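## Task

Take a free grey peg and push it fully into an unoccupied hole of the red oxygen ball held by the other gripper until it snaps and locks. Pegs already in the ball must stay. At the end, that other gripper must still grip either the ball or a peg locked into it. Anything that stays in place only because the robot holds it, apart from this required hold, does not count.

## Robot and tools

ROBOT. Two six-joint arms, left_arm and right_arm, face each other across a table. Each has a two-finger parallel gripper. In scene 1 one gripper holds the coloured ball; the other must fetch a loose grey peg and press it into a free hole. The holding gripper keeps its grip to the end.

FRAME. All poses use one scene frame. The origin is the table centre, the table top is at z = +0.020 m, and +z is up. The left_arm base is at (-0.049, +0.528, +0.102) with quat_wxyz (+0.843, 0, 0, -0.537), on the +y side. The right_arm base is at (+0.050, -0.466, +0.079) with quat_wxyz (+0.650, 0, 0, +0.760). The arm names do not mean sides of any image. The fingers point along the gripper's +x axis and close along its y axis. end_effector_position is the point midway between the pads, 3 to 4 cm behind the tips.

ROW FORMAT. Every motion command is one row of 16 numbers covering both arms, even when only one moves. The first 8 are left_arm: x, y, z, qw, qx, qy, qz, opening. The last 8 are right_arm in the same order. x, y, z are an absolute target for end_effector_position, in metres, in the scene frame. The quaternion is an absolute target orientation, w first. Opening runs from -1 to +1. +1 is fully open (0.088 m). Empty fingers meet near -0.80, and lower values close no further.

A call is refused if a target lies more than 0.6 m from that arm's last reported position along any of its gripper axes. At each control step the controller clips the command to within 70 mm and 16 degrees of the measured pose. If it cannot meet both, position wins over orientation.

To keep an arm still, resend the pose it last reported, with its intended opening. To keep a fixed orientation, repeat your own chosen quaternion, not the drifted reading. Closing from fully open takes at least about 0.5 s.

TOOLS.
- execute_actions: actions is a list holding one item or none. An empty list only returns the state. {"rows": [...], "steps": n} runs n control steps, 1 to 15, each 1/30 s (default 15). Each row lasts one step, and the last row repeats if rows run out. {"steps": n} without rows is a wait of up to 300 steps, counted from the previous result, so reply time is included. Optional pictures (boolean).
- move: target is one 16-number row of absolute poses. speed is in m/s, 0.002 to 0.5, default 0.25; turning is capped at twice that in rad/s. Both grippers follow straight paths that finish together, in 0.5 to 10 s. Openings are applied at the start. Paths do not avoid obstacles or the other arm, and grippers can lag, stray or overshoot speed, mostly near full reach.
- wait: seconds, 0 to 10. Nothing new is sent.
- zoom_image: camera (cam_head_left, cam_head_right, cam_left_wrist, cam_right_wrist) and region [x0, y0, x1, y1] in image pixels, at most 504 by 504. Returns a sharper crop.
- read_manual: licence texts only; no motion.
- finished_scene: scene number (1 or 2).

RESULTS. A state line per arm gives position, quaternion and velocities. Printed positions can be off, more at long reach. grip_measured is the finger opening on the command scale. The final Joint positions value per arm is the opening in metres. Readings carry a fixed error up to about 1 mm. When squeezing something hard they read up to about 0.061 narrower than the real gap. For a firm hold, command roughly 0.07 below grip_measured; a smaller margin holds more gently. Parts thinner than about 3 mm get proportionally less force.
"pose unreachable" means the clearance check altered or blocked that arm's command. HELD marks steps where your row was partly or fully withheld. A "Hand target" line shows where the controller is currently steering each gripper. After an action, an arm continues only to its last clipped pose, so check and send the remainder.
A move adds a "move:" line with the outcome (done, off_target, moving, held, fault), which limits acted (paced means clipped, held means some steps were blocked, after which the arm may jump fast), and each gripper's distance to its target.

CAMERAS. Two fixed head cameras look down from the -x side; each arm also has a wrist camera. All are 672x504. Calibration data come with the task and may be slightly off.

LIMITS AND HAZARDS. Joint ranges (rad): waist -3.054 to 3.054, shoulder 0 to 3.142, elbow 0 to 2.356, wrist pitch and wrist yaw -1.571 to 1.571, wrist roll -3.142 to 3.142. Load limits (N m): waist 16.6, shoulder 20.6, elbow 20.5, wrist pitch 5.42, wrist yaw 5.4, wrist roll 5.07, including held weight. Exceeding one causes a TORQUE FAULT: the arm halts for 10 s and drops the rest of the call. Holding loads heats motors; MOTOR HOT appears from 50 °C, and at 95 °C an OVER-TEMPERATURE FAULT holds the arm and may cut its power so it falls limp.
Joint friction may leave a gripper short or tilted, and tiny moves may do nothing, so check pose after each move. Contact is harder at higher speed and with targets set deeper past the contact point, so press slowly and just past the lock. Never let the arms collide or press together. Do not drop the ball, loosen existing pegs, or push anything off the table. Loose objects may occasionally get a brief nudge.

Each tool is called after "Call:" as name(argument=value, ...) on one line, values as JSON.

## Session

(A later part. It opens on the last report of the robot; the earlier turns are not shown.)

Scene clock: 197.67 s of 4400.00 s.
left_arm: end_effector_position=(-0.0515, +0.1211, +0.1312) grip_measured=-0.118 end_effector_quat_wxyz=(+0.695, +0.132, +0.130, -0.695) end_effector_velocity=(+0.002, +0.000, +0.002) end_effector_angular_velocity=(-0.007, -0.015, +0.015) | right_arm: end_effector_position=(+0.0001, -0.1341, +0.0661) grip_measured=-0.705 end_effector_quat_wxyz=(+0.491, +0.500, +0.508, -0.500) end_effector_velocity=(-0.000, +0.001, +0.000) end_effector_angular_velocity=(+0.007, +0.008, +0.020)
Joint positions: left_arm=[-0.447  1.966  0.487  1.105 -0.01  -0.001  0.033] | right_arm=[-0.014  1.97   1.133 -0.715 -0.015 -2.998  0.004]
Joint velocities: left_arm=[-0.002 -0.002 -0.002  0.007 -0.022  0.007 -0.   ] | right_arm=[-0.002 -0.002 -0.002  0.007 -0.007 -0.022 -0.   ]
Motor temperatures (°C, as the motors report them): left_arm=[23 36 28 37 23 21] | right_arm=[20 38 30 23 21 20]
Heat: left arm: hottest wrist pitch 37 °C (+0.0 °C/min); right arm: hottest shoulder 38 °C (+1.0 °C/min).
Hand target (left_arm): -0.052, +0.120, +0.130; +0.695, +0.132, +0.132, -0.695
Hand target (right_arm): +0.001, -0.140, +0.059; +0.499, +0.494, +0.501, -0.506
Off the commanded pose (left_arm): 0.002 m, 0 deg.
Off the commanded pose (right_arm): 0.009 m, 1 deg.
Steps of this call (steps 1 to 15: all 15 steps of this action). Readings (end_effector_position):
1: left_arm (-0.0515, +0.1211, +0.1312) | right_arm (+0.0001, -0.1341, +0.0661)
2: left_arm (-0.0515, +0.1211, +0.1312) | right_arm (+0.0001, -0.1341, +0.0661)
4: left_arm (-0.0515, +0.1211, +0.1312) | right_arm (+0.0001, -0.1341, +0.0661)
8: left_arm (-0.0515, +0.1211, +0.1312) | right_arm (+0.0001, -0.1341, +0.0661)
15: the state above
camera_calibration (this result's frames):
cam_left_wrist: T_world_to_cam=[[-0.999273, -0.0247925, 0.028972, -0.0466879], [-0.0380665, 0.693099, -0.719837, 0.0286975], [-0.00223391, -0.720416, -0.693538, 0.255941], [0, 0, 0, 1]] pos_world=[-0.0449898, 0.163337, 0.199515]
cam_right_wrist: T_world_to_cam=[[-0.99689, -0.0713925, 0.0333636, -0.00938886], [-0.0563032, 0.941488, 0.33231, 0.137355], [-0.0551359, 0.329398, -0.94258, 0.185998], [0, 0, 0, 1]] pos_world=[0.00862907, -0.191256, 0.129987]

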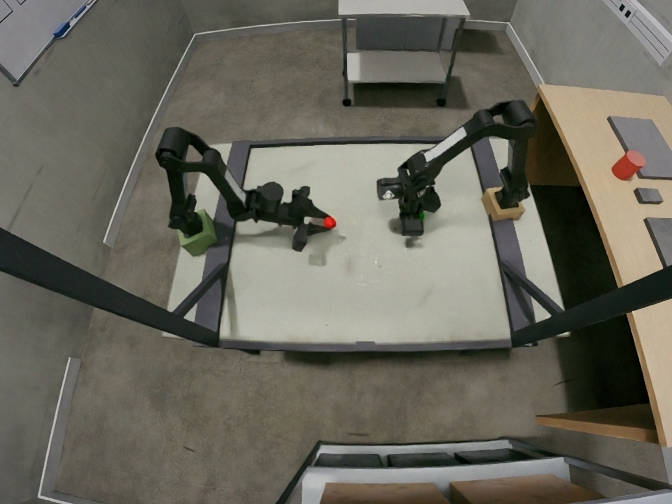

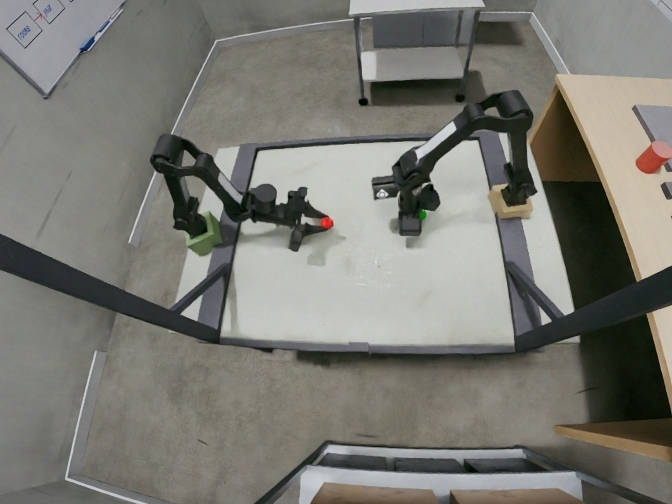

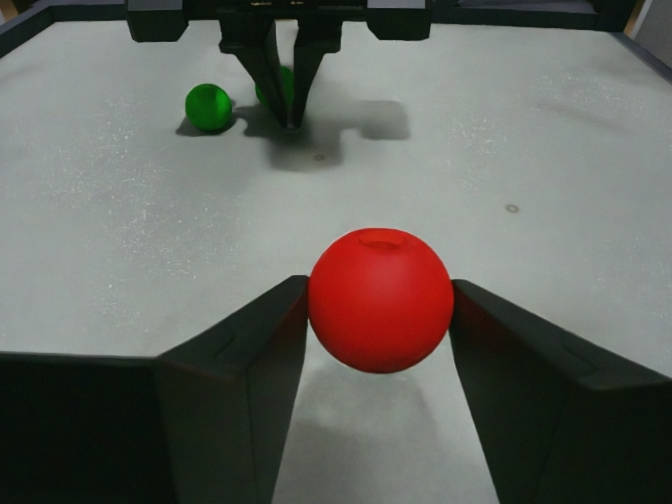

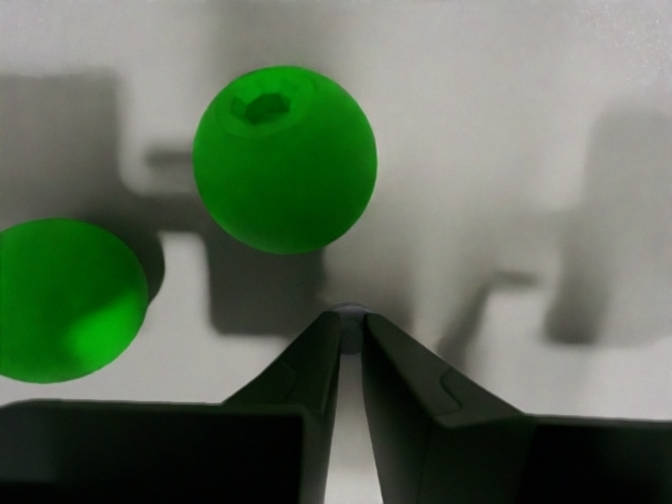

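Call:
move(target=[-0.052,0.03,0.095,0.6947,0.1319,0.1319,-0.6947,-0.19, 0.001,-0.136,0.125,0.4987,0.4943,0.5013,-0.5057,-0.77], speed=0.06)

Scene clock: 206.00 s of 4400.00 s.
left_arm: end_effector_position=(-0.0524, +0.0313, +0.1003) grip_measured=-0.118 end_effector_quat_wxyz=(+0.695, +0.130, +0.128, -0.695) end_effector_velocity=(-0.002, -0.000, -0.003) end_effector_angular_velocity=(+0.017, +0.009, -0.007) | right_arm: end_effector_position=(+0.0007, -0.1383, +0.1205) grip_measured=-0.705 end_effector_quat_wxyz=(+0.503, +0.491, +0.497, -0.509) end_effector_velocity=(-0.002, -0.003, +0.000) end_effector_angular_velocity=(-0.010, +0.021, +0.004)
Joint positions: left_arm=[-0.447  2.265  0.881  1.017 -0.01  -0.001  0.033] | right_arm=[-0.014  1.887  1.261 -0.966 -0.015 -2.999  0.004]
Joint velocities: left_arm=[-0.002  0.002  0.007 -0.022  0.007 -0.007 -0.   ] | right_arm=[-0.002 -0.002 -0.002 -0.007 -0.022 -0.007 -0.   ]
Motor temperatures (°C, as the motors report them): left_arm=[23 36 28 37 23 21] | right_arm=[20 38 30 23 21 20]
Heat: left arm: hottest wrist pitch 37 °C (+0.0 °C/min); right arm: hottest shoulder 38 °C (+0.0 °C/min).
Hand target (left_arm): -0.052, +0.030, +0.095; +0.695, +0.132, +0.132, -0.695
Hand target (right_arm): +0.001, -0.136, +0.125; +0.499, +0.494, +0.501, -0.506
Off the commanded pose (left_arm): 0.005 m, 0 deg.
Off the commanded pose (right_arm): 0.005 m, 1 deg.
After step 90, 3.37 s passed at rest.
move: done
camera_calibration (this result's frames):
cam_left_wrist: T_world_to_cam=[[-0.999271, -0.0246373, 0.0291595, -0.0489774], [-0.0381065, 0.689245, -0.723526, 0.0691871], [-0.0022723, -0.72411, -0.689681, 0.169506], [0, 0, 0, 1]] pos_world=[-0.04592, 0.0738474, 0.168392]
cam_right_wrist: T_world_to_cam=[[-0.997017, -0.070887, 0.0305167, -0.0104931], [-0.0588076, 0.953867, 0.294414, 0.129507], [-0.049979, 0.291741, -0.955191, 0.234988], [0, 0, 0, 1]] pos_world=[0.00889862, -0.192832, 0.18665]

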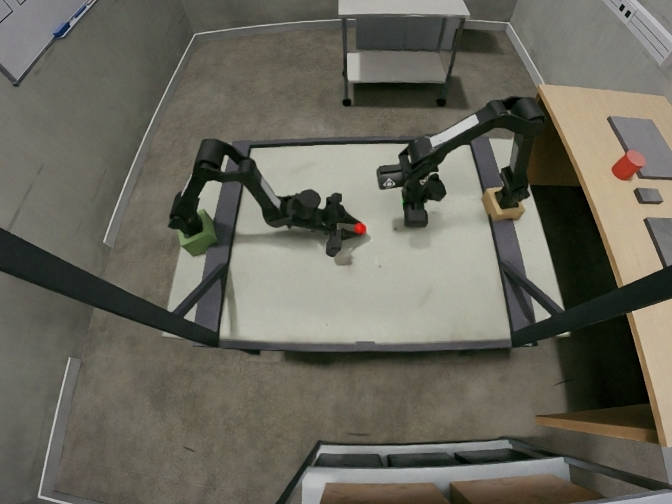

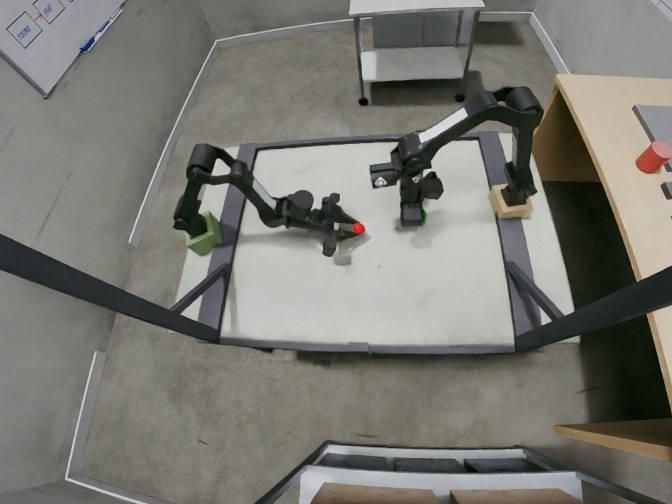

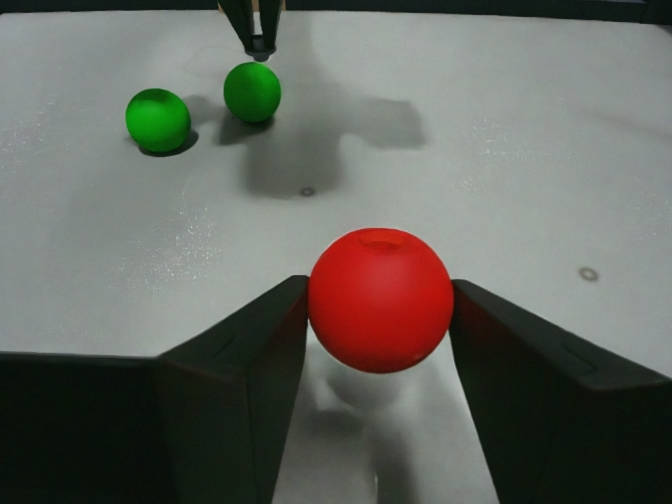

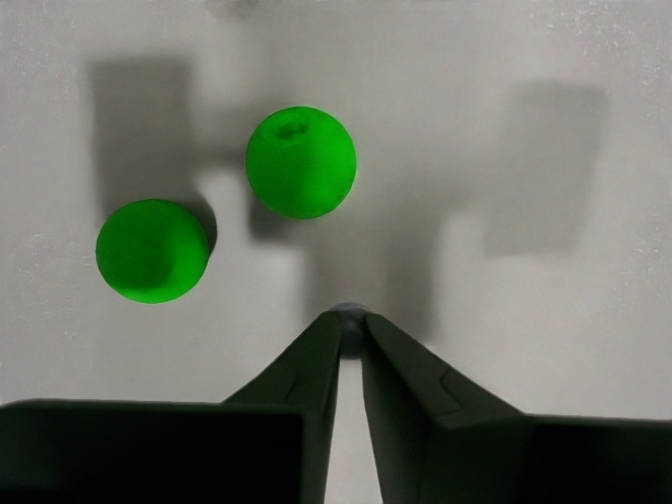

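Call:
zoom_image(camera="cam_left_wrist", region=[230, 15, 290, 75])

Call:
move(target=[-0.052,0.008,0.072,0.6947,0.1319,0.1319,-0.6947,-0.19, -0.045,-0.075,0.150,0.3985,0.5841,0.5841,-0.3985,-0.77], speed=0.05)

Region (230, 15, 290, 75) of cam_left_wrist's 672x504 image, scaled by 8.400, with more detail than that image has.

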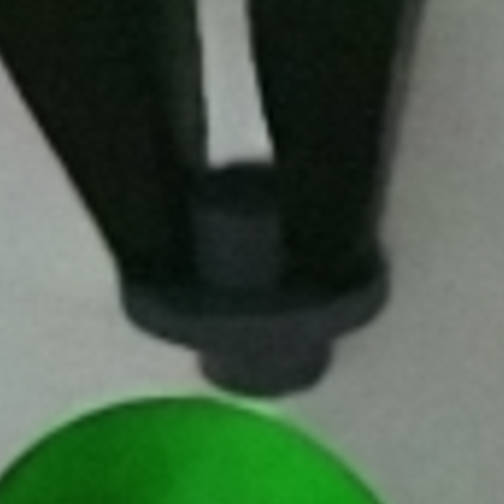

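Scene clock: 212.57 s of 4400.00 s.
left_arm: end_effector_position=(-0.0527, +0.0089, +0.0770) grip_measured=-0.118 end_effector_quat_wxyz=(+0.695, +0.131, +0.129, -0.695) end_effector_velocity=(+0.002, +0.002, -0.004) end_effector_angular_velocity=(+0.022, -0.001, +0.021) | right_arm: end_effector_position=(-0.0451, -0.0724, +0.1485) grip_measured=-0.705 end_effector_quat_wxyz=(+0.400, +0.583, +0.584, -0.399) end_effector_velocity=(+0.001, -0.003, -0.002) end_effector_angular_velocity=(-0.014, +0.001, +0.007)
Joint positions: left_arm=[-0.447  2.388  1.     1.019 -0.01  -0.001  0.033] | right_arm=[ 0.117  1.842  1.259 -0.63   0.099 -2.887  0.004]
Joint velocities: left_arm=[-0.002 -0.002 -0.002 -0.022 -0.022 -0.007 -0.   ] | right_arm=[-0.002 -0.002 -0.007 -0.007 -0.007 -0.007  0.   ]
Motor temperatures (°C, as the motors report them): left_arm=[23 37 28 38 23 21] | right_arm=[20 40 30 23 21 20]
Heat: left arm: hottest wrist pitch 38 °C (+1.0 °C/min); right arm: hottest shoulder 40 °C (+2.0 °C/min).
Hand target (left_arm): -0.052, +0.008, +0.072; +0.695, +0.132, +0.132, -0.695
Hand target (right_arm): -0.045, -0.075, +0.150; +0.399, +0.585, +0.584, -0.398
Off the commanded pose (left_arm): 0.005 m, 0 deg.
Off the commanded pose (right_arm): 0.003 m, 0 deg.
move: done
camera_calibration (this result's frames):
cam_left_wrist: T_world_to_cam=[[-0.999272, -0.0247039, 0.0290792, -0.0490784], [-0.0380893, 0.690899, -0.721947, 0.0676849], [-0.00225587, -0.722529, -0.691337, 0.137355], [0, 0, 0, 1]] pos_world=[-0.0461547, 0.0512673, 0.145251]
cam_right_wrist: T_world_to_cam=[[-0.997174, -0.0742642, -0.0113424, -0.0463606], [-0.0644742, 0.76849, 0.636605, -0.00877653], [-0.0385604, 0.635537, -0.771107, 0.238273], [0, 0, 0, 1]] pos_world=[-0.0376075, -0.148129, 0.188795]

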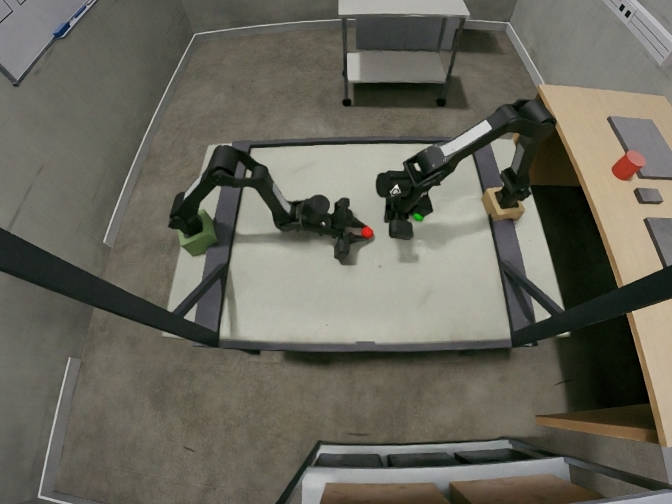

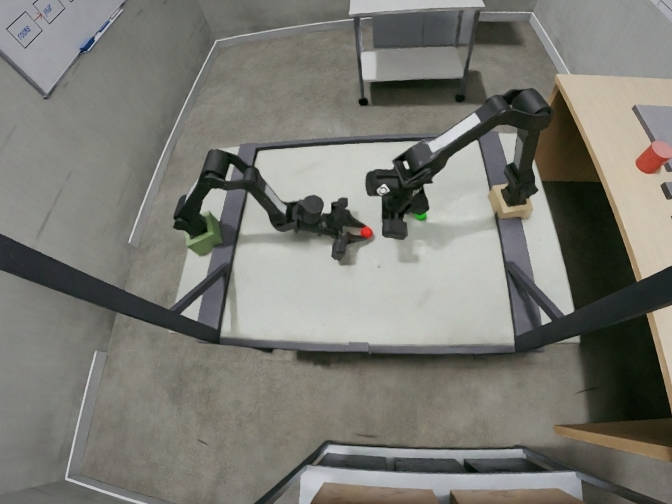

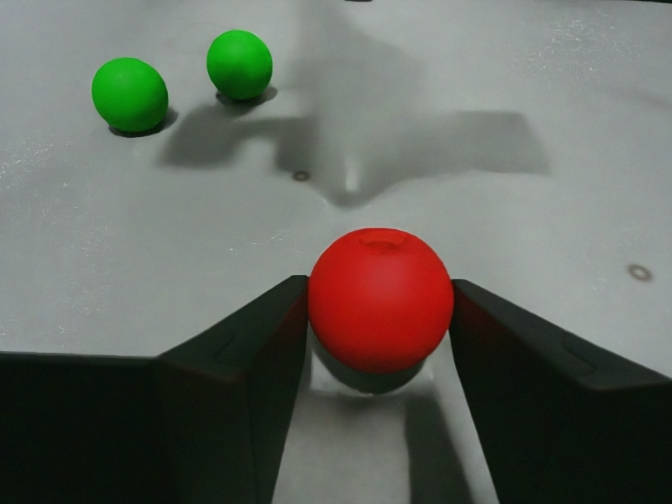

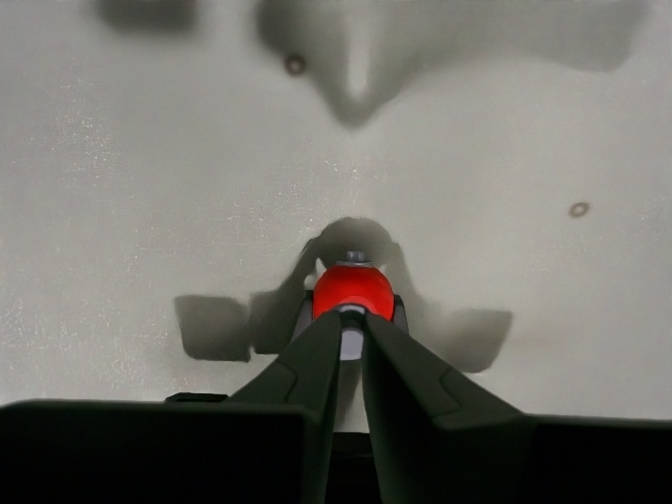

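Call:
zoom_image(camera="cam_right_wrist", region=[300, 230, 410, 340])

Call:
zoom_image(camera="cam_head_left", region=[330, 200, 410, 260])

Region (300, 230, 410, 340) of cam_right_wrist's 672x504 image, scaled by 4.582, with more detail than that image has.

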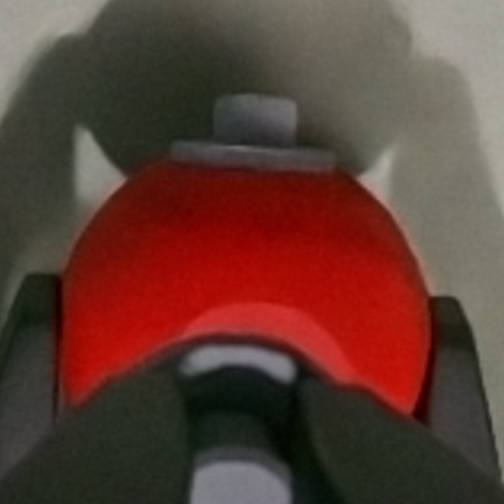

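Region (330, 200, 410, 260) of cam_head_left's 672x504 image, scaled by 6.300, with more detail than that image has; it fills the top 378 rows of this view, and the rest is white.

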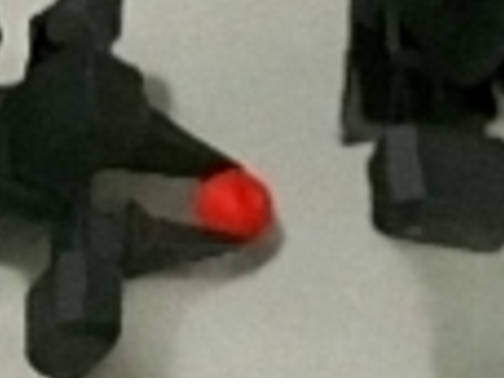

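Call:
move(target=[-0.052,0.008,0.062,0.6984,0.1106,0.1106,-0.6984,-0.19, -0.0515,-0.042,0.122,0.4156,0.5721,0.5721,-0.4156,-0.77], speed=0.025)

Scene clock: 256.90 s of 4400.00 s.
left_arm: end_effector_position=(-0.0527, +0.0088, +0.0665) grip_measured=-0.118 end_effector_quat_wxyz=(+0.698, +0.110, +0.109, -0.699) end_effector_velocity=(-0.000, +0.001, -0.001) end_effector_angular_velocity=(+0.007, +0.019, +0.011) | right_arm: end_effector_position=(-0.0516, -0.0435, +0.1259) grip_measured=-0.705 end_effector_quat_wxyz=(+0.413, +0.574, +0.574, -0.413) end_effector_velocity=(-0.000, +0.001, +0.003) end_effector_angular_velocity=(+0.001, +0.010, -0.007)
Joint positions: left_arm=[-0.447  2.466  1.002  1.153 -0.01  -0.001  0.033] | right_arm=[ 0.108  2.005  1.403 -0.656  0.083 -2.889  0.004]
Joint velocities: left_arm=[-0.002 -0.002 -0.002 -0.007 -0.007 -0.022  0.   ] | right_arm=[-0.002 -0.002  0.007 -0.007 -0.007  0.007 -0.   ]
Motor temperatures (°C, as the motors report them): left_arm=[23 40 29 39 23 21] | right_arm=[20 46 31 24 21 20]
Heat: left arm: hottest shoulder 40 °C (+3.0 °C/min); right arm: hottest shoulder 46 °C (+8.1 °C/min).
Hand target (left_arm): -0.052, +0.008, +0.062; +0.698, +0.111, +0.111, -0.698
Hand target (right_arm): -0.051, -0.042, +0.122; +0.415, +0.572, +0.572, -0.416
Off the commanded pose (left_arm): 0.005 m, 0 deg.
Off the commanded pose (right_arm): 0.004 m, 1 deg.
After step 90, 39.43 s passed at rest.
move: done
camera_calibration (this result's frames):
cam_left_wrist: T_world_to_cam=[[-0.999253, -0.0229362, 0.0310893, -0.0489216], [-0.0385423, 0.647322, -0.761241, 0.0630692], [-0.00266482, -0.761871, -0.647723, 0.127407], [0, 0, 0, 1]] pos_world=[-0.0461147, 0.0551194, 0.132056]
cam_right_wrist: T_world_to_cam=[[-0.997304, -0.073085, -0.00650708, -0.0515522], [-0.0623341, 0.797127, 0.600585, -0.0111402], [-0.0387068, 0.599372, -0.799534, 0.204204], [0, 0, 0, 1]] pos_world=[-0.0442036, -0.117282, 0.169623]

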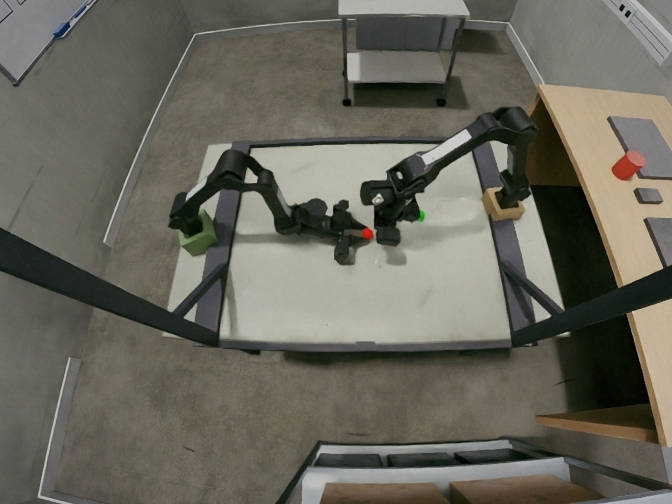

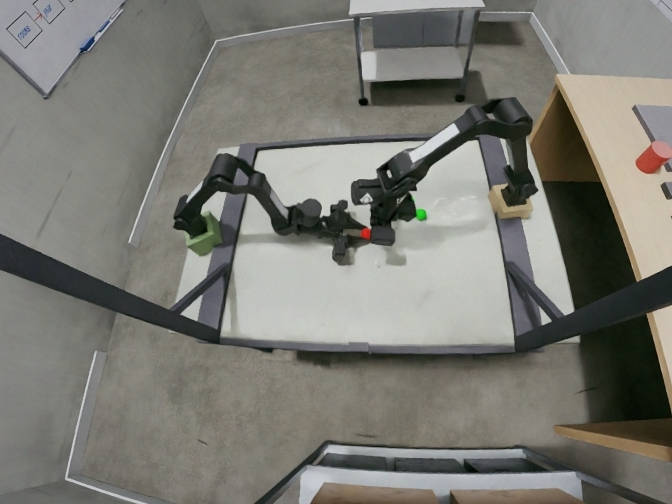

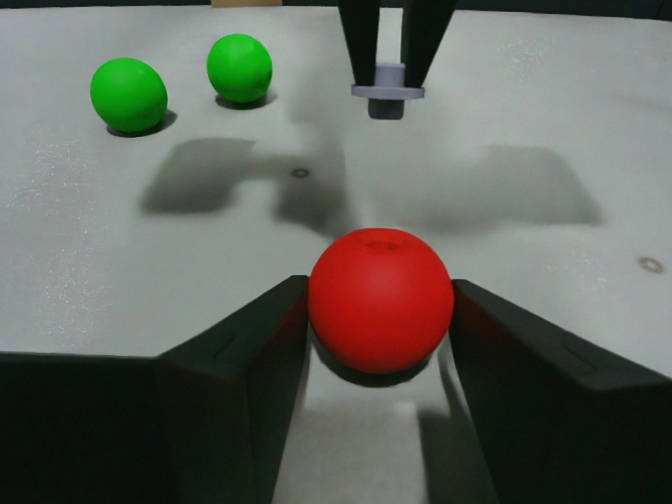

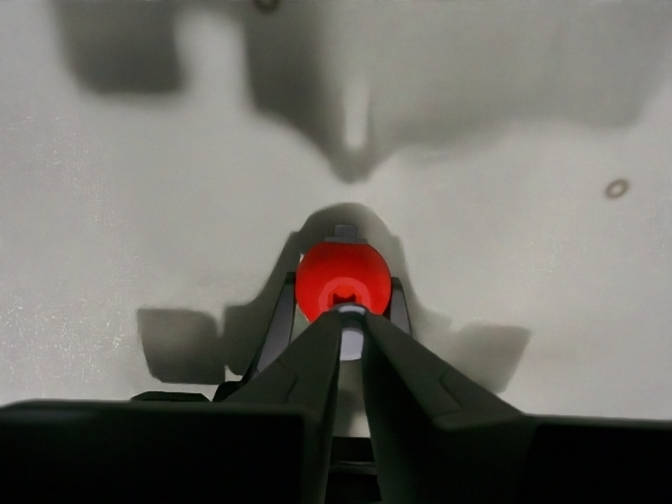

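Call:
move(target=[-0.052,0.008,0.056,0.6984,0.1106,0.1106,-0.6984,-0.19, -0.0505,-0.0377,0.1087,0.4156,0.5721,0.5721,-0.4156,-0.77], speed=0.008)

Call:
zoom_image(camera="cam_left_wrist", region=[320, 130, 450, 260])

Call:
zoom_image(camera="cam_right_wrist", region=[290, 210, 410, 330])

Scene clock: 263.77 s of 4400.00 s.
left_arm: end_effector_position=(-0.0527, +0.0074, +0.0638) grip_measured=-0.118 end_effector_quat_wxyz=(+0.699, +0.107, +0.106, -0.699) end_effector_velocity=(-0.000, -0.001, +0.000) end_effector_angular_velocity=(+0.002, +0.005, +0.007) | right_arm: end_effector_position=(-0.0511, -0.0375, +0.1148) grip_measured=-0.705 end_effector_quat_wxyz=(+0.411, +0.575, +0.575, -0.412) end_effector_velocity=(-0.004, -0.002, -0.003) end_effector_angular_velocity=(-0.008, +0.017, +0.016)
Joint positions: left_arm=[-0.447  2.484  1.011  1.171 -0.01  -0.001  0.033] | right_arm=[ 0.103  2.038  1.405 -0.62   0.082 -2.894  0.004]
Joint velocities: left_arm=[-0.002 -0.002  0.002 -0.007 -0.007 -0.007  0.   ] | right_arm=[ 0.002  0.002 -0.007  0.007 -0.022 -0.007 -0.001]
Motor temperatures (°C, as the motors report them): left_arm=[23 40 29 40 23 21] | right_arm=[20 45 31 24 21 20]
Heat: left arm: hottest shoulder 40 °C (+3.0 °C/min); right arm: hottest shoulder 45 °C (+7.1 °C/min).
Hand target (left_arm): -0.052, +0.008, +0.056; +0.698, +0.111, +0.111, -0.698
Hand target (right_arm): -0.050, -0.038, +0.109; +0.416, +0.572, +0.572, -0.416
Off the commanded pose (left_arm): 0.008 m, 1 deg.
Off the commanded pose (right_arm): 0.006 m, 1 deg.
After step 90, 1.37 s passed at rest.
move: done
camera_calibration (this result's frames):
cam_left_wrist: T_world_to_cam=[[-0.99925, -0.0226502, 0.031393, -0.048907], [-0.038615, 0.640326, -0.767132, 0.0623752], [-0.00272612, -0.767769, -0.640721, 0.124192], [0, 0, 0, 1]] pos_world=[-0.0461232, 0.0543029, 0.128958]
cam_right_wrist: T_world_to_cam=[[-0.997328, -0.0727969, -0.00618188, -0.0507529], [-0.0617753, 0.795095, 0.603331, -0.00956918], [-0.0390055, 0.6021, -0.797467, 0.191633], [0, 0, 0, 1]] pos_world=[-0.0437337, -0.111468, 0.158281]

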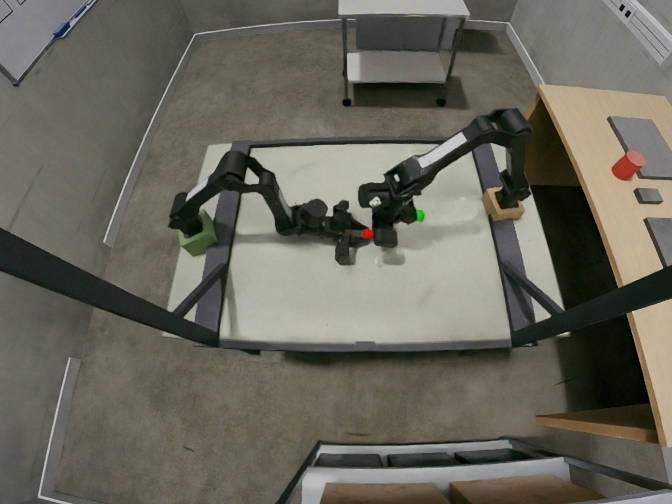

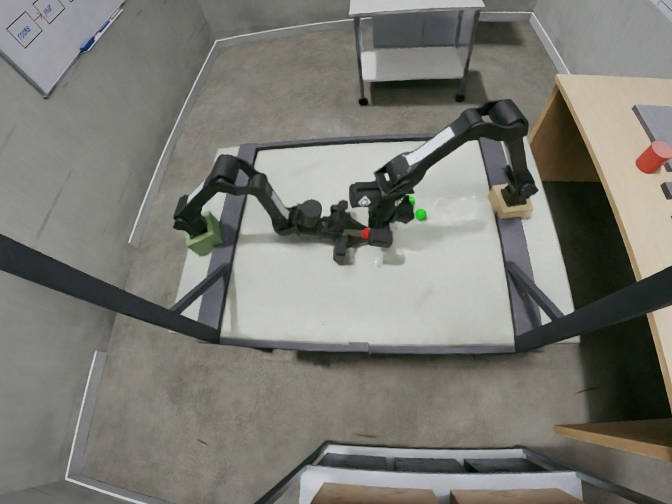

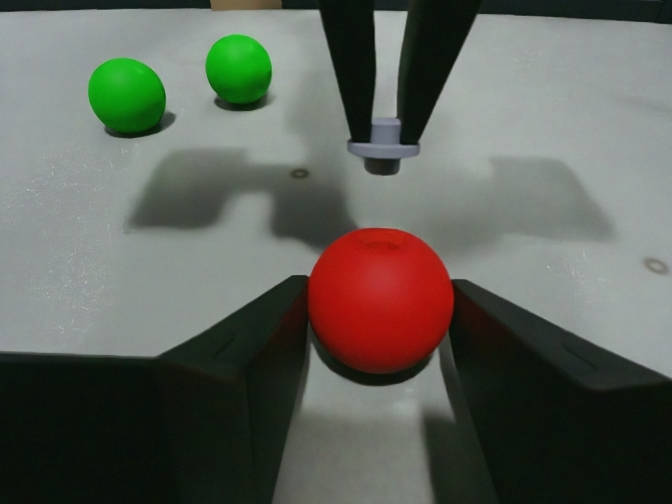

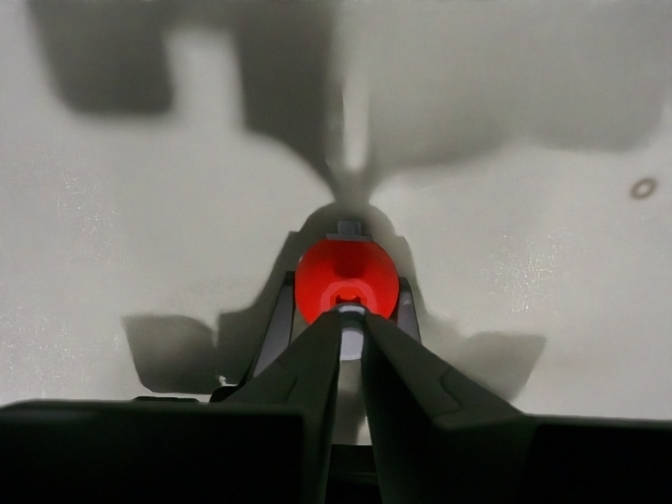

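Region (320, 130, 450, 260) of cam_left_wrist's 672x504 image, scaled by 3.877, with more detail than that image has.

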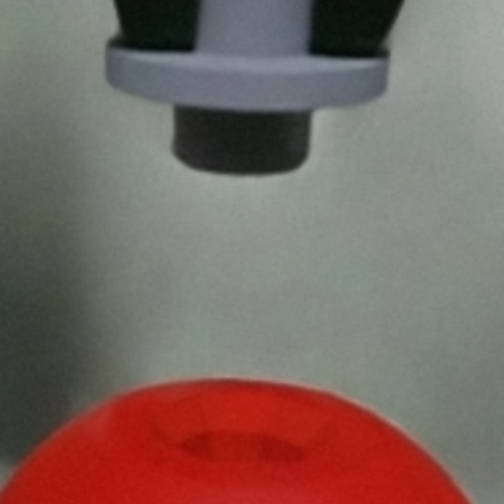

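Region (290, 210, 410, 330) of cam_right_wrist's 672x504 image, scaled by 4.200, with more detail than that image has.

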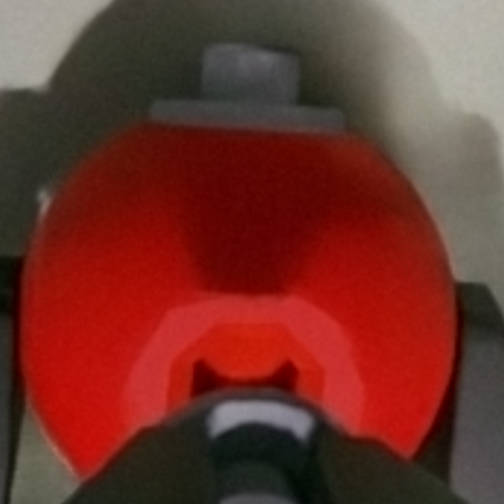

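Call:
move(target=[-0.052,0.008,0.057,0.6984,0.1106,0.1106,-0.6984,-0.19, -0.0507,-0.0312,0.1000,0.4156,0.5721,0.5721,-0.4156,-0.77], speed=0.008)

Call:
zoom_image(camera="cam_left_wrist", region=[330, 160, 430, 260])

Call:
zoom_image(camera="cam_right_wrist", region=[290, 210, 410, 330])

Scene clock: 286.27 s of 4400.00 s.
left_arm: end_effector_position=(-0.0527, +0.0073, +0.0639) grip_measured=-0.118 end_effector_quat_wxyz=(+0.699, +0.107, +0.105, -0.699) end_effector_velocity=(+0.000, +0.002, -0.003) end_effector_angular_velocity=(+0.012, +0.009, -0.002) | right_arm: end_effector_position=(-0.0508, -0.0331, +0.1041) grip_measured=-0.705 end_effector_quat_wxyz=(+0.414, +0.574, +0.573, -0.414) end_effector_velocity=(+0.003, -0.002, -0.002) end_effector_angular_velocity=(-0.010, -0.017, +0.016)
Joint positions: left_arm=[-0.447  2.484  1.011  1.172 -0.01  -0.001  0.033] | right_arm=[ 0.099  2.073  1.414 -0.601  0.081 -2.898  0.004]
Joint velocities: left_arm=[ 0.002  0.002 -0.002 -0.007  0.007 -0.007 -0.   ] | right_arm=[-0.002  0.002 -0.002 -0.007  0.007 -0.022 -0.   ]
Motor temperatures (°C, as the motors report them): left_arm=[23 40 28 39 23 21] | right_arm=[20 44 32 25 21 20]
Heat: left arm: hottest shoulder 40 °C (+2.0 °C/min); right arm: hottest shoulder 44 °C (+2.0 °C/min).
Hand target (left_arm): -0.052, +0.008, +0.057; +0.698, +0.111, +0.110, -0.698
Hand target (right_arm): -0.051, -0.031, +0.100; +0.416, +0.572, +0.572, -0.416
Off the commanded pose (left_arm): 0.007 m, 1 deg.
Off the commanded pose (right_arm): 0.005 m, 0 deg.
After step 90, 17.27 s passed at rest.
move: done
camera_calibration (this result's frames):
cam_left_wrist: T_world_to_cam=[[-0.99925, -0.0226382, 0.0314056, -0.0489112], [-0.0386181, 0.640033, -0.767376, 0.0624696], [-0.00272866, -0.768014, -0.640428, 0.124207], [0, 0, 0, 1]] pos_world=[-0.0461232, 0.054303, 0.12902]
cam_right_wrist: T_world_to_cam=[[-0.997297, -0.073116, -0.0072297, -0.0500574], [-0.0629316, 0.799287, 0.597645, -0.00592139], [-0.0379188, 0.596485, -0.801728, 0.180749], [0, 0, 0, 1]] pos_world=[-0.0434409, -0.106741, 0.148088]

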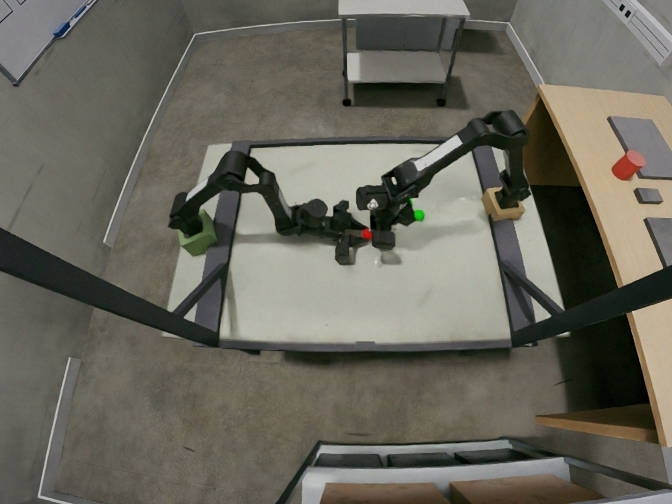

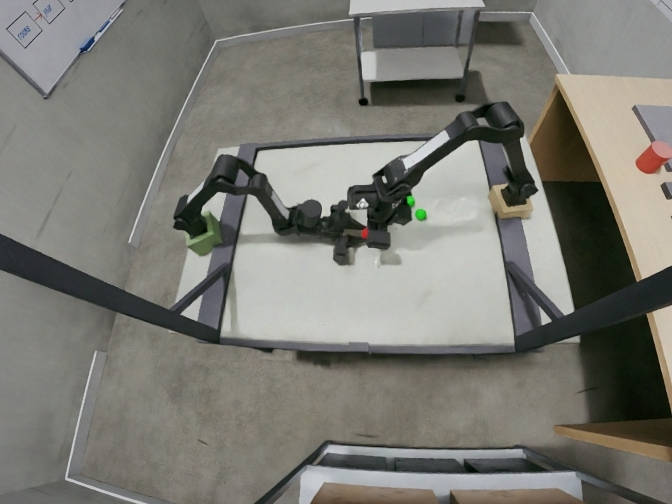

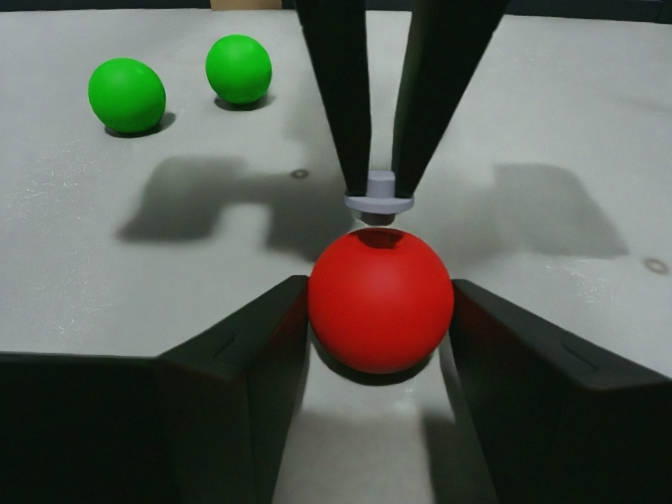

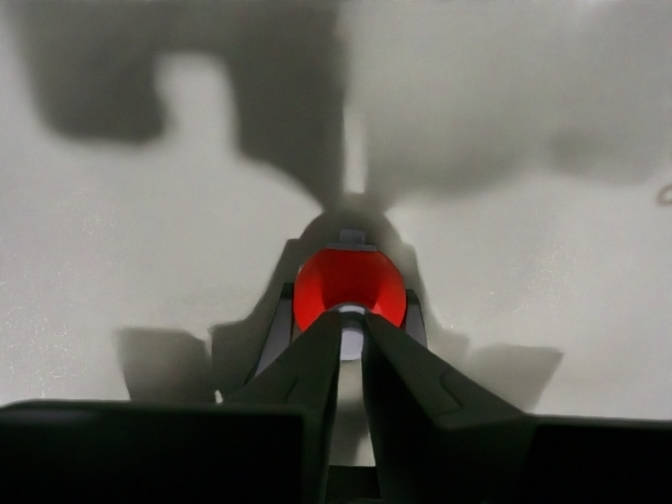

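Region (330, 160, 430, 260) of cam_left_wrist's 672x504 image, scaled by 5.040, with more detail than that image has.

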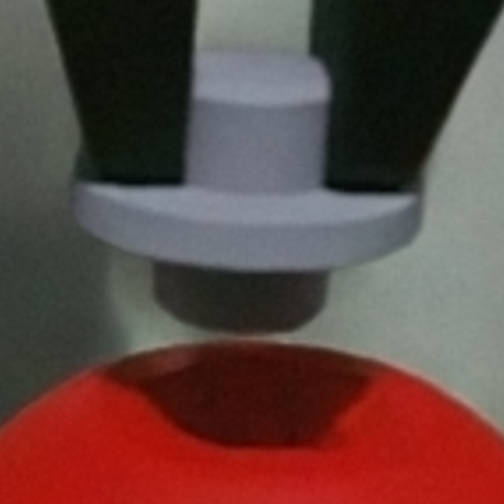

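Region (290, 210, 410, 330) of cam_right_wrist's 672x504 image, scaled by 4.200, with more detail than that image has.

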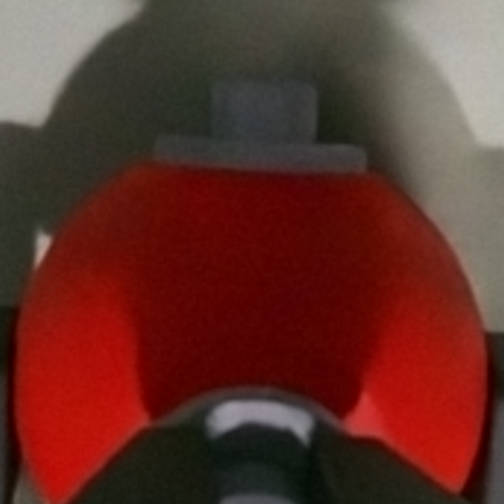

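Call:
move(target=[-0.052,0.008,0.057,0.6984,0.1106,0.1106,-0.6984,-0.19, -0.0513,-0.0289,0.10075,0.4116,0.5738,0.5750,-0.4132,-0.77], speed=0.005)

Call:
zoom_image(camera="cam_left_wrist", region=[330, 160, 430, 260])

Call:
zoom_image(camera="cam_right_wrist", region=[290, 210, 410, 330])

Scene clock: 303.63 s of 4400.00 s.
left_arm: end_effector_position=(-0.0527, +0.0073, +0.0639) grip_measured=-0.118 end_effector_quat_wxyz=(+0.699, +0.107, +0.105, -0.699) end_effector_velocity=(-0.002, +0.001, -0.001) end_effector_angular_velocity=(+0.007, -0.005, -0.012) | right_arm: end_effector_position=(-0.0515, -0.0304, +0.1053) grip_measured=-0.705 end_effector_quat_wxyz=(+0.409, +0.576, +0.576, -0.411) end_effector_velocity=(+0.005, -0.001, +0.000) end_effector_angular_velocity=(-0.002, -0.029, +0.011)
Joint positions: left_arm=[-0.447  2.484  1.011  1.172 -0.01  -0.001  0.033] | right_arm=[ 0.099  2.073  1.415 -0.589  0.081 -2.898  0.004]
Joint velocities: left_arm=[-0.002 -0.002 -0.002 -0.007  0.007  0.007 -0.   ] | right_arm=[-0.002 -0.002 -0.002 -0.007  0.022 -0.022 -0.   ]
Motor temperatures (°C, as the motors report them): left_arm=[23 41 28 39 23 21] | right_arm=[20 44 33 25 21 20]
Heat: left arm: hottest shoulder 41 °C (+2.0 °C/min); right arm: hottest shoulder 44 °C (-1.0 °C/min).
Hand target (left_arm): -0.052, +0.008, +0.057; +0.698, +0.111, +0.111, -0.698
Hand target (right_arm): -0.051, -0.029, +0.101; +0.411, +0.574, +0.575, -0.413
Off the commanded pose (left_arm): 0.007 m, 1 deg.
Off the commanded pose (right_arm): 0.005 m, 0 deg.
After step 90, 12.77 s passed at rest.
move: done
camera_calibration (this result's frames):
cam_left_wrist: T_world_to_cam=[[-0.99925, -0.0226382, 0.0314056, -0.0489112], [-0.0386181, 0.640033, -0.767376, 0.0624696], [-0.00272866, -0.768014, -0.640428, 0.124207], [0, 0, 0, 1]] pos_world=[-0.0461232, 0.054303, 0.12902]
cam_right_wrist: T_world_to_cam=[[-0.997317, -0.0730401, -0.00486974, -0.0508056], [-0.0609511, 0.791724, 0.60783, -0.0100149], [-0.0405405, 0.606496, -0.794052, 0.179385], [0, 0, 0, 1]] pos_world=[-0.0440074, -0.104578, 0.148281]

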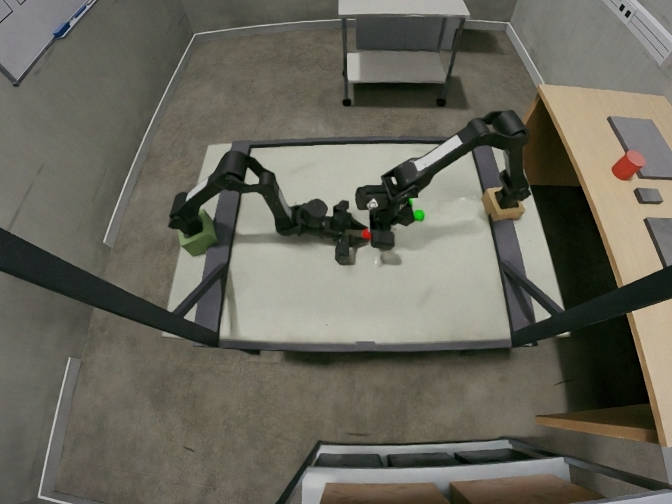

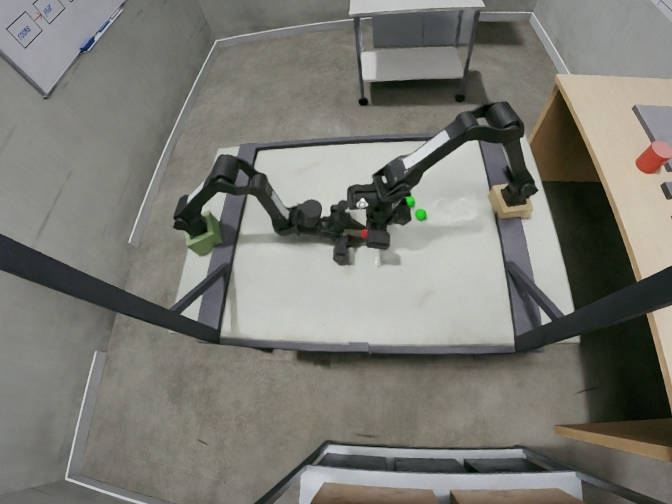

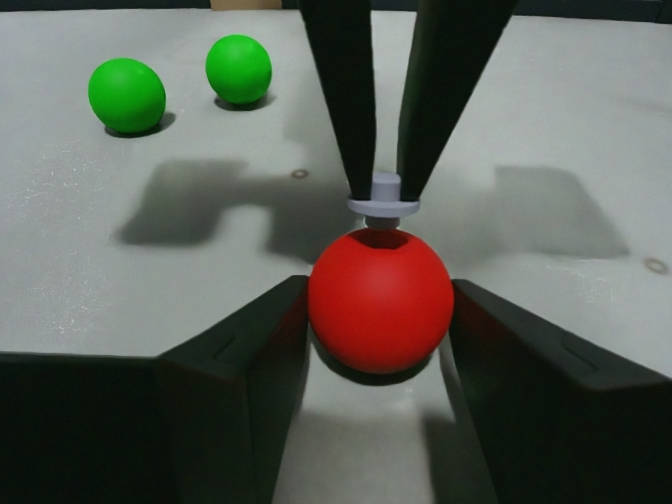

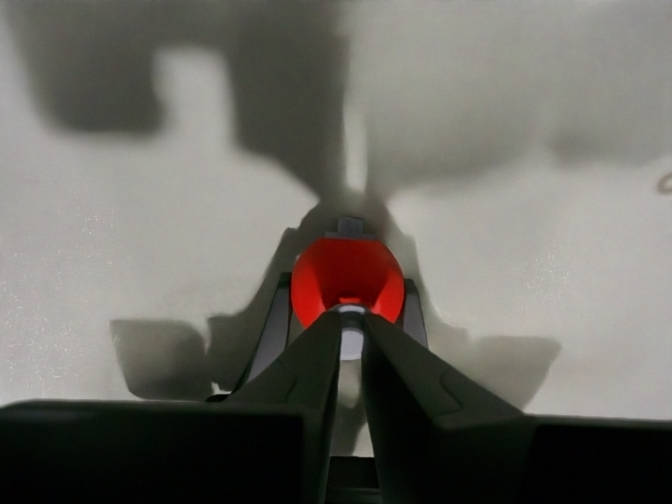

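Region (330, 160, 430, 260) of cam_left_wrist's 672x504 image, scaled by 5.040, with more detail than that image has.

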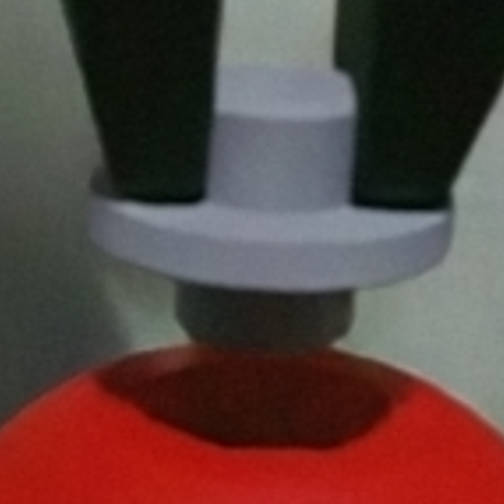

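Region (290, 210, 410, 330) of cam_right_wrist's 672x504 image, scaled by 4.200, with more detail than that image has.

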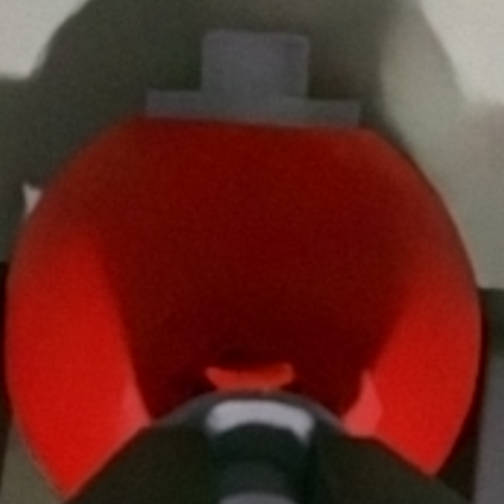

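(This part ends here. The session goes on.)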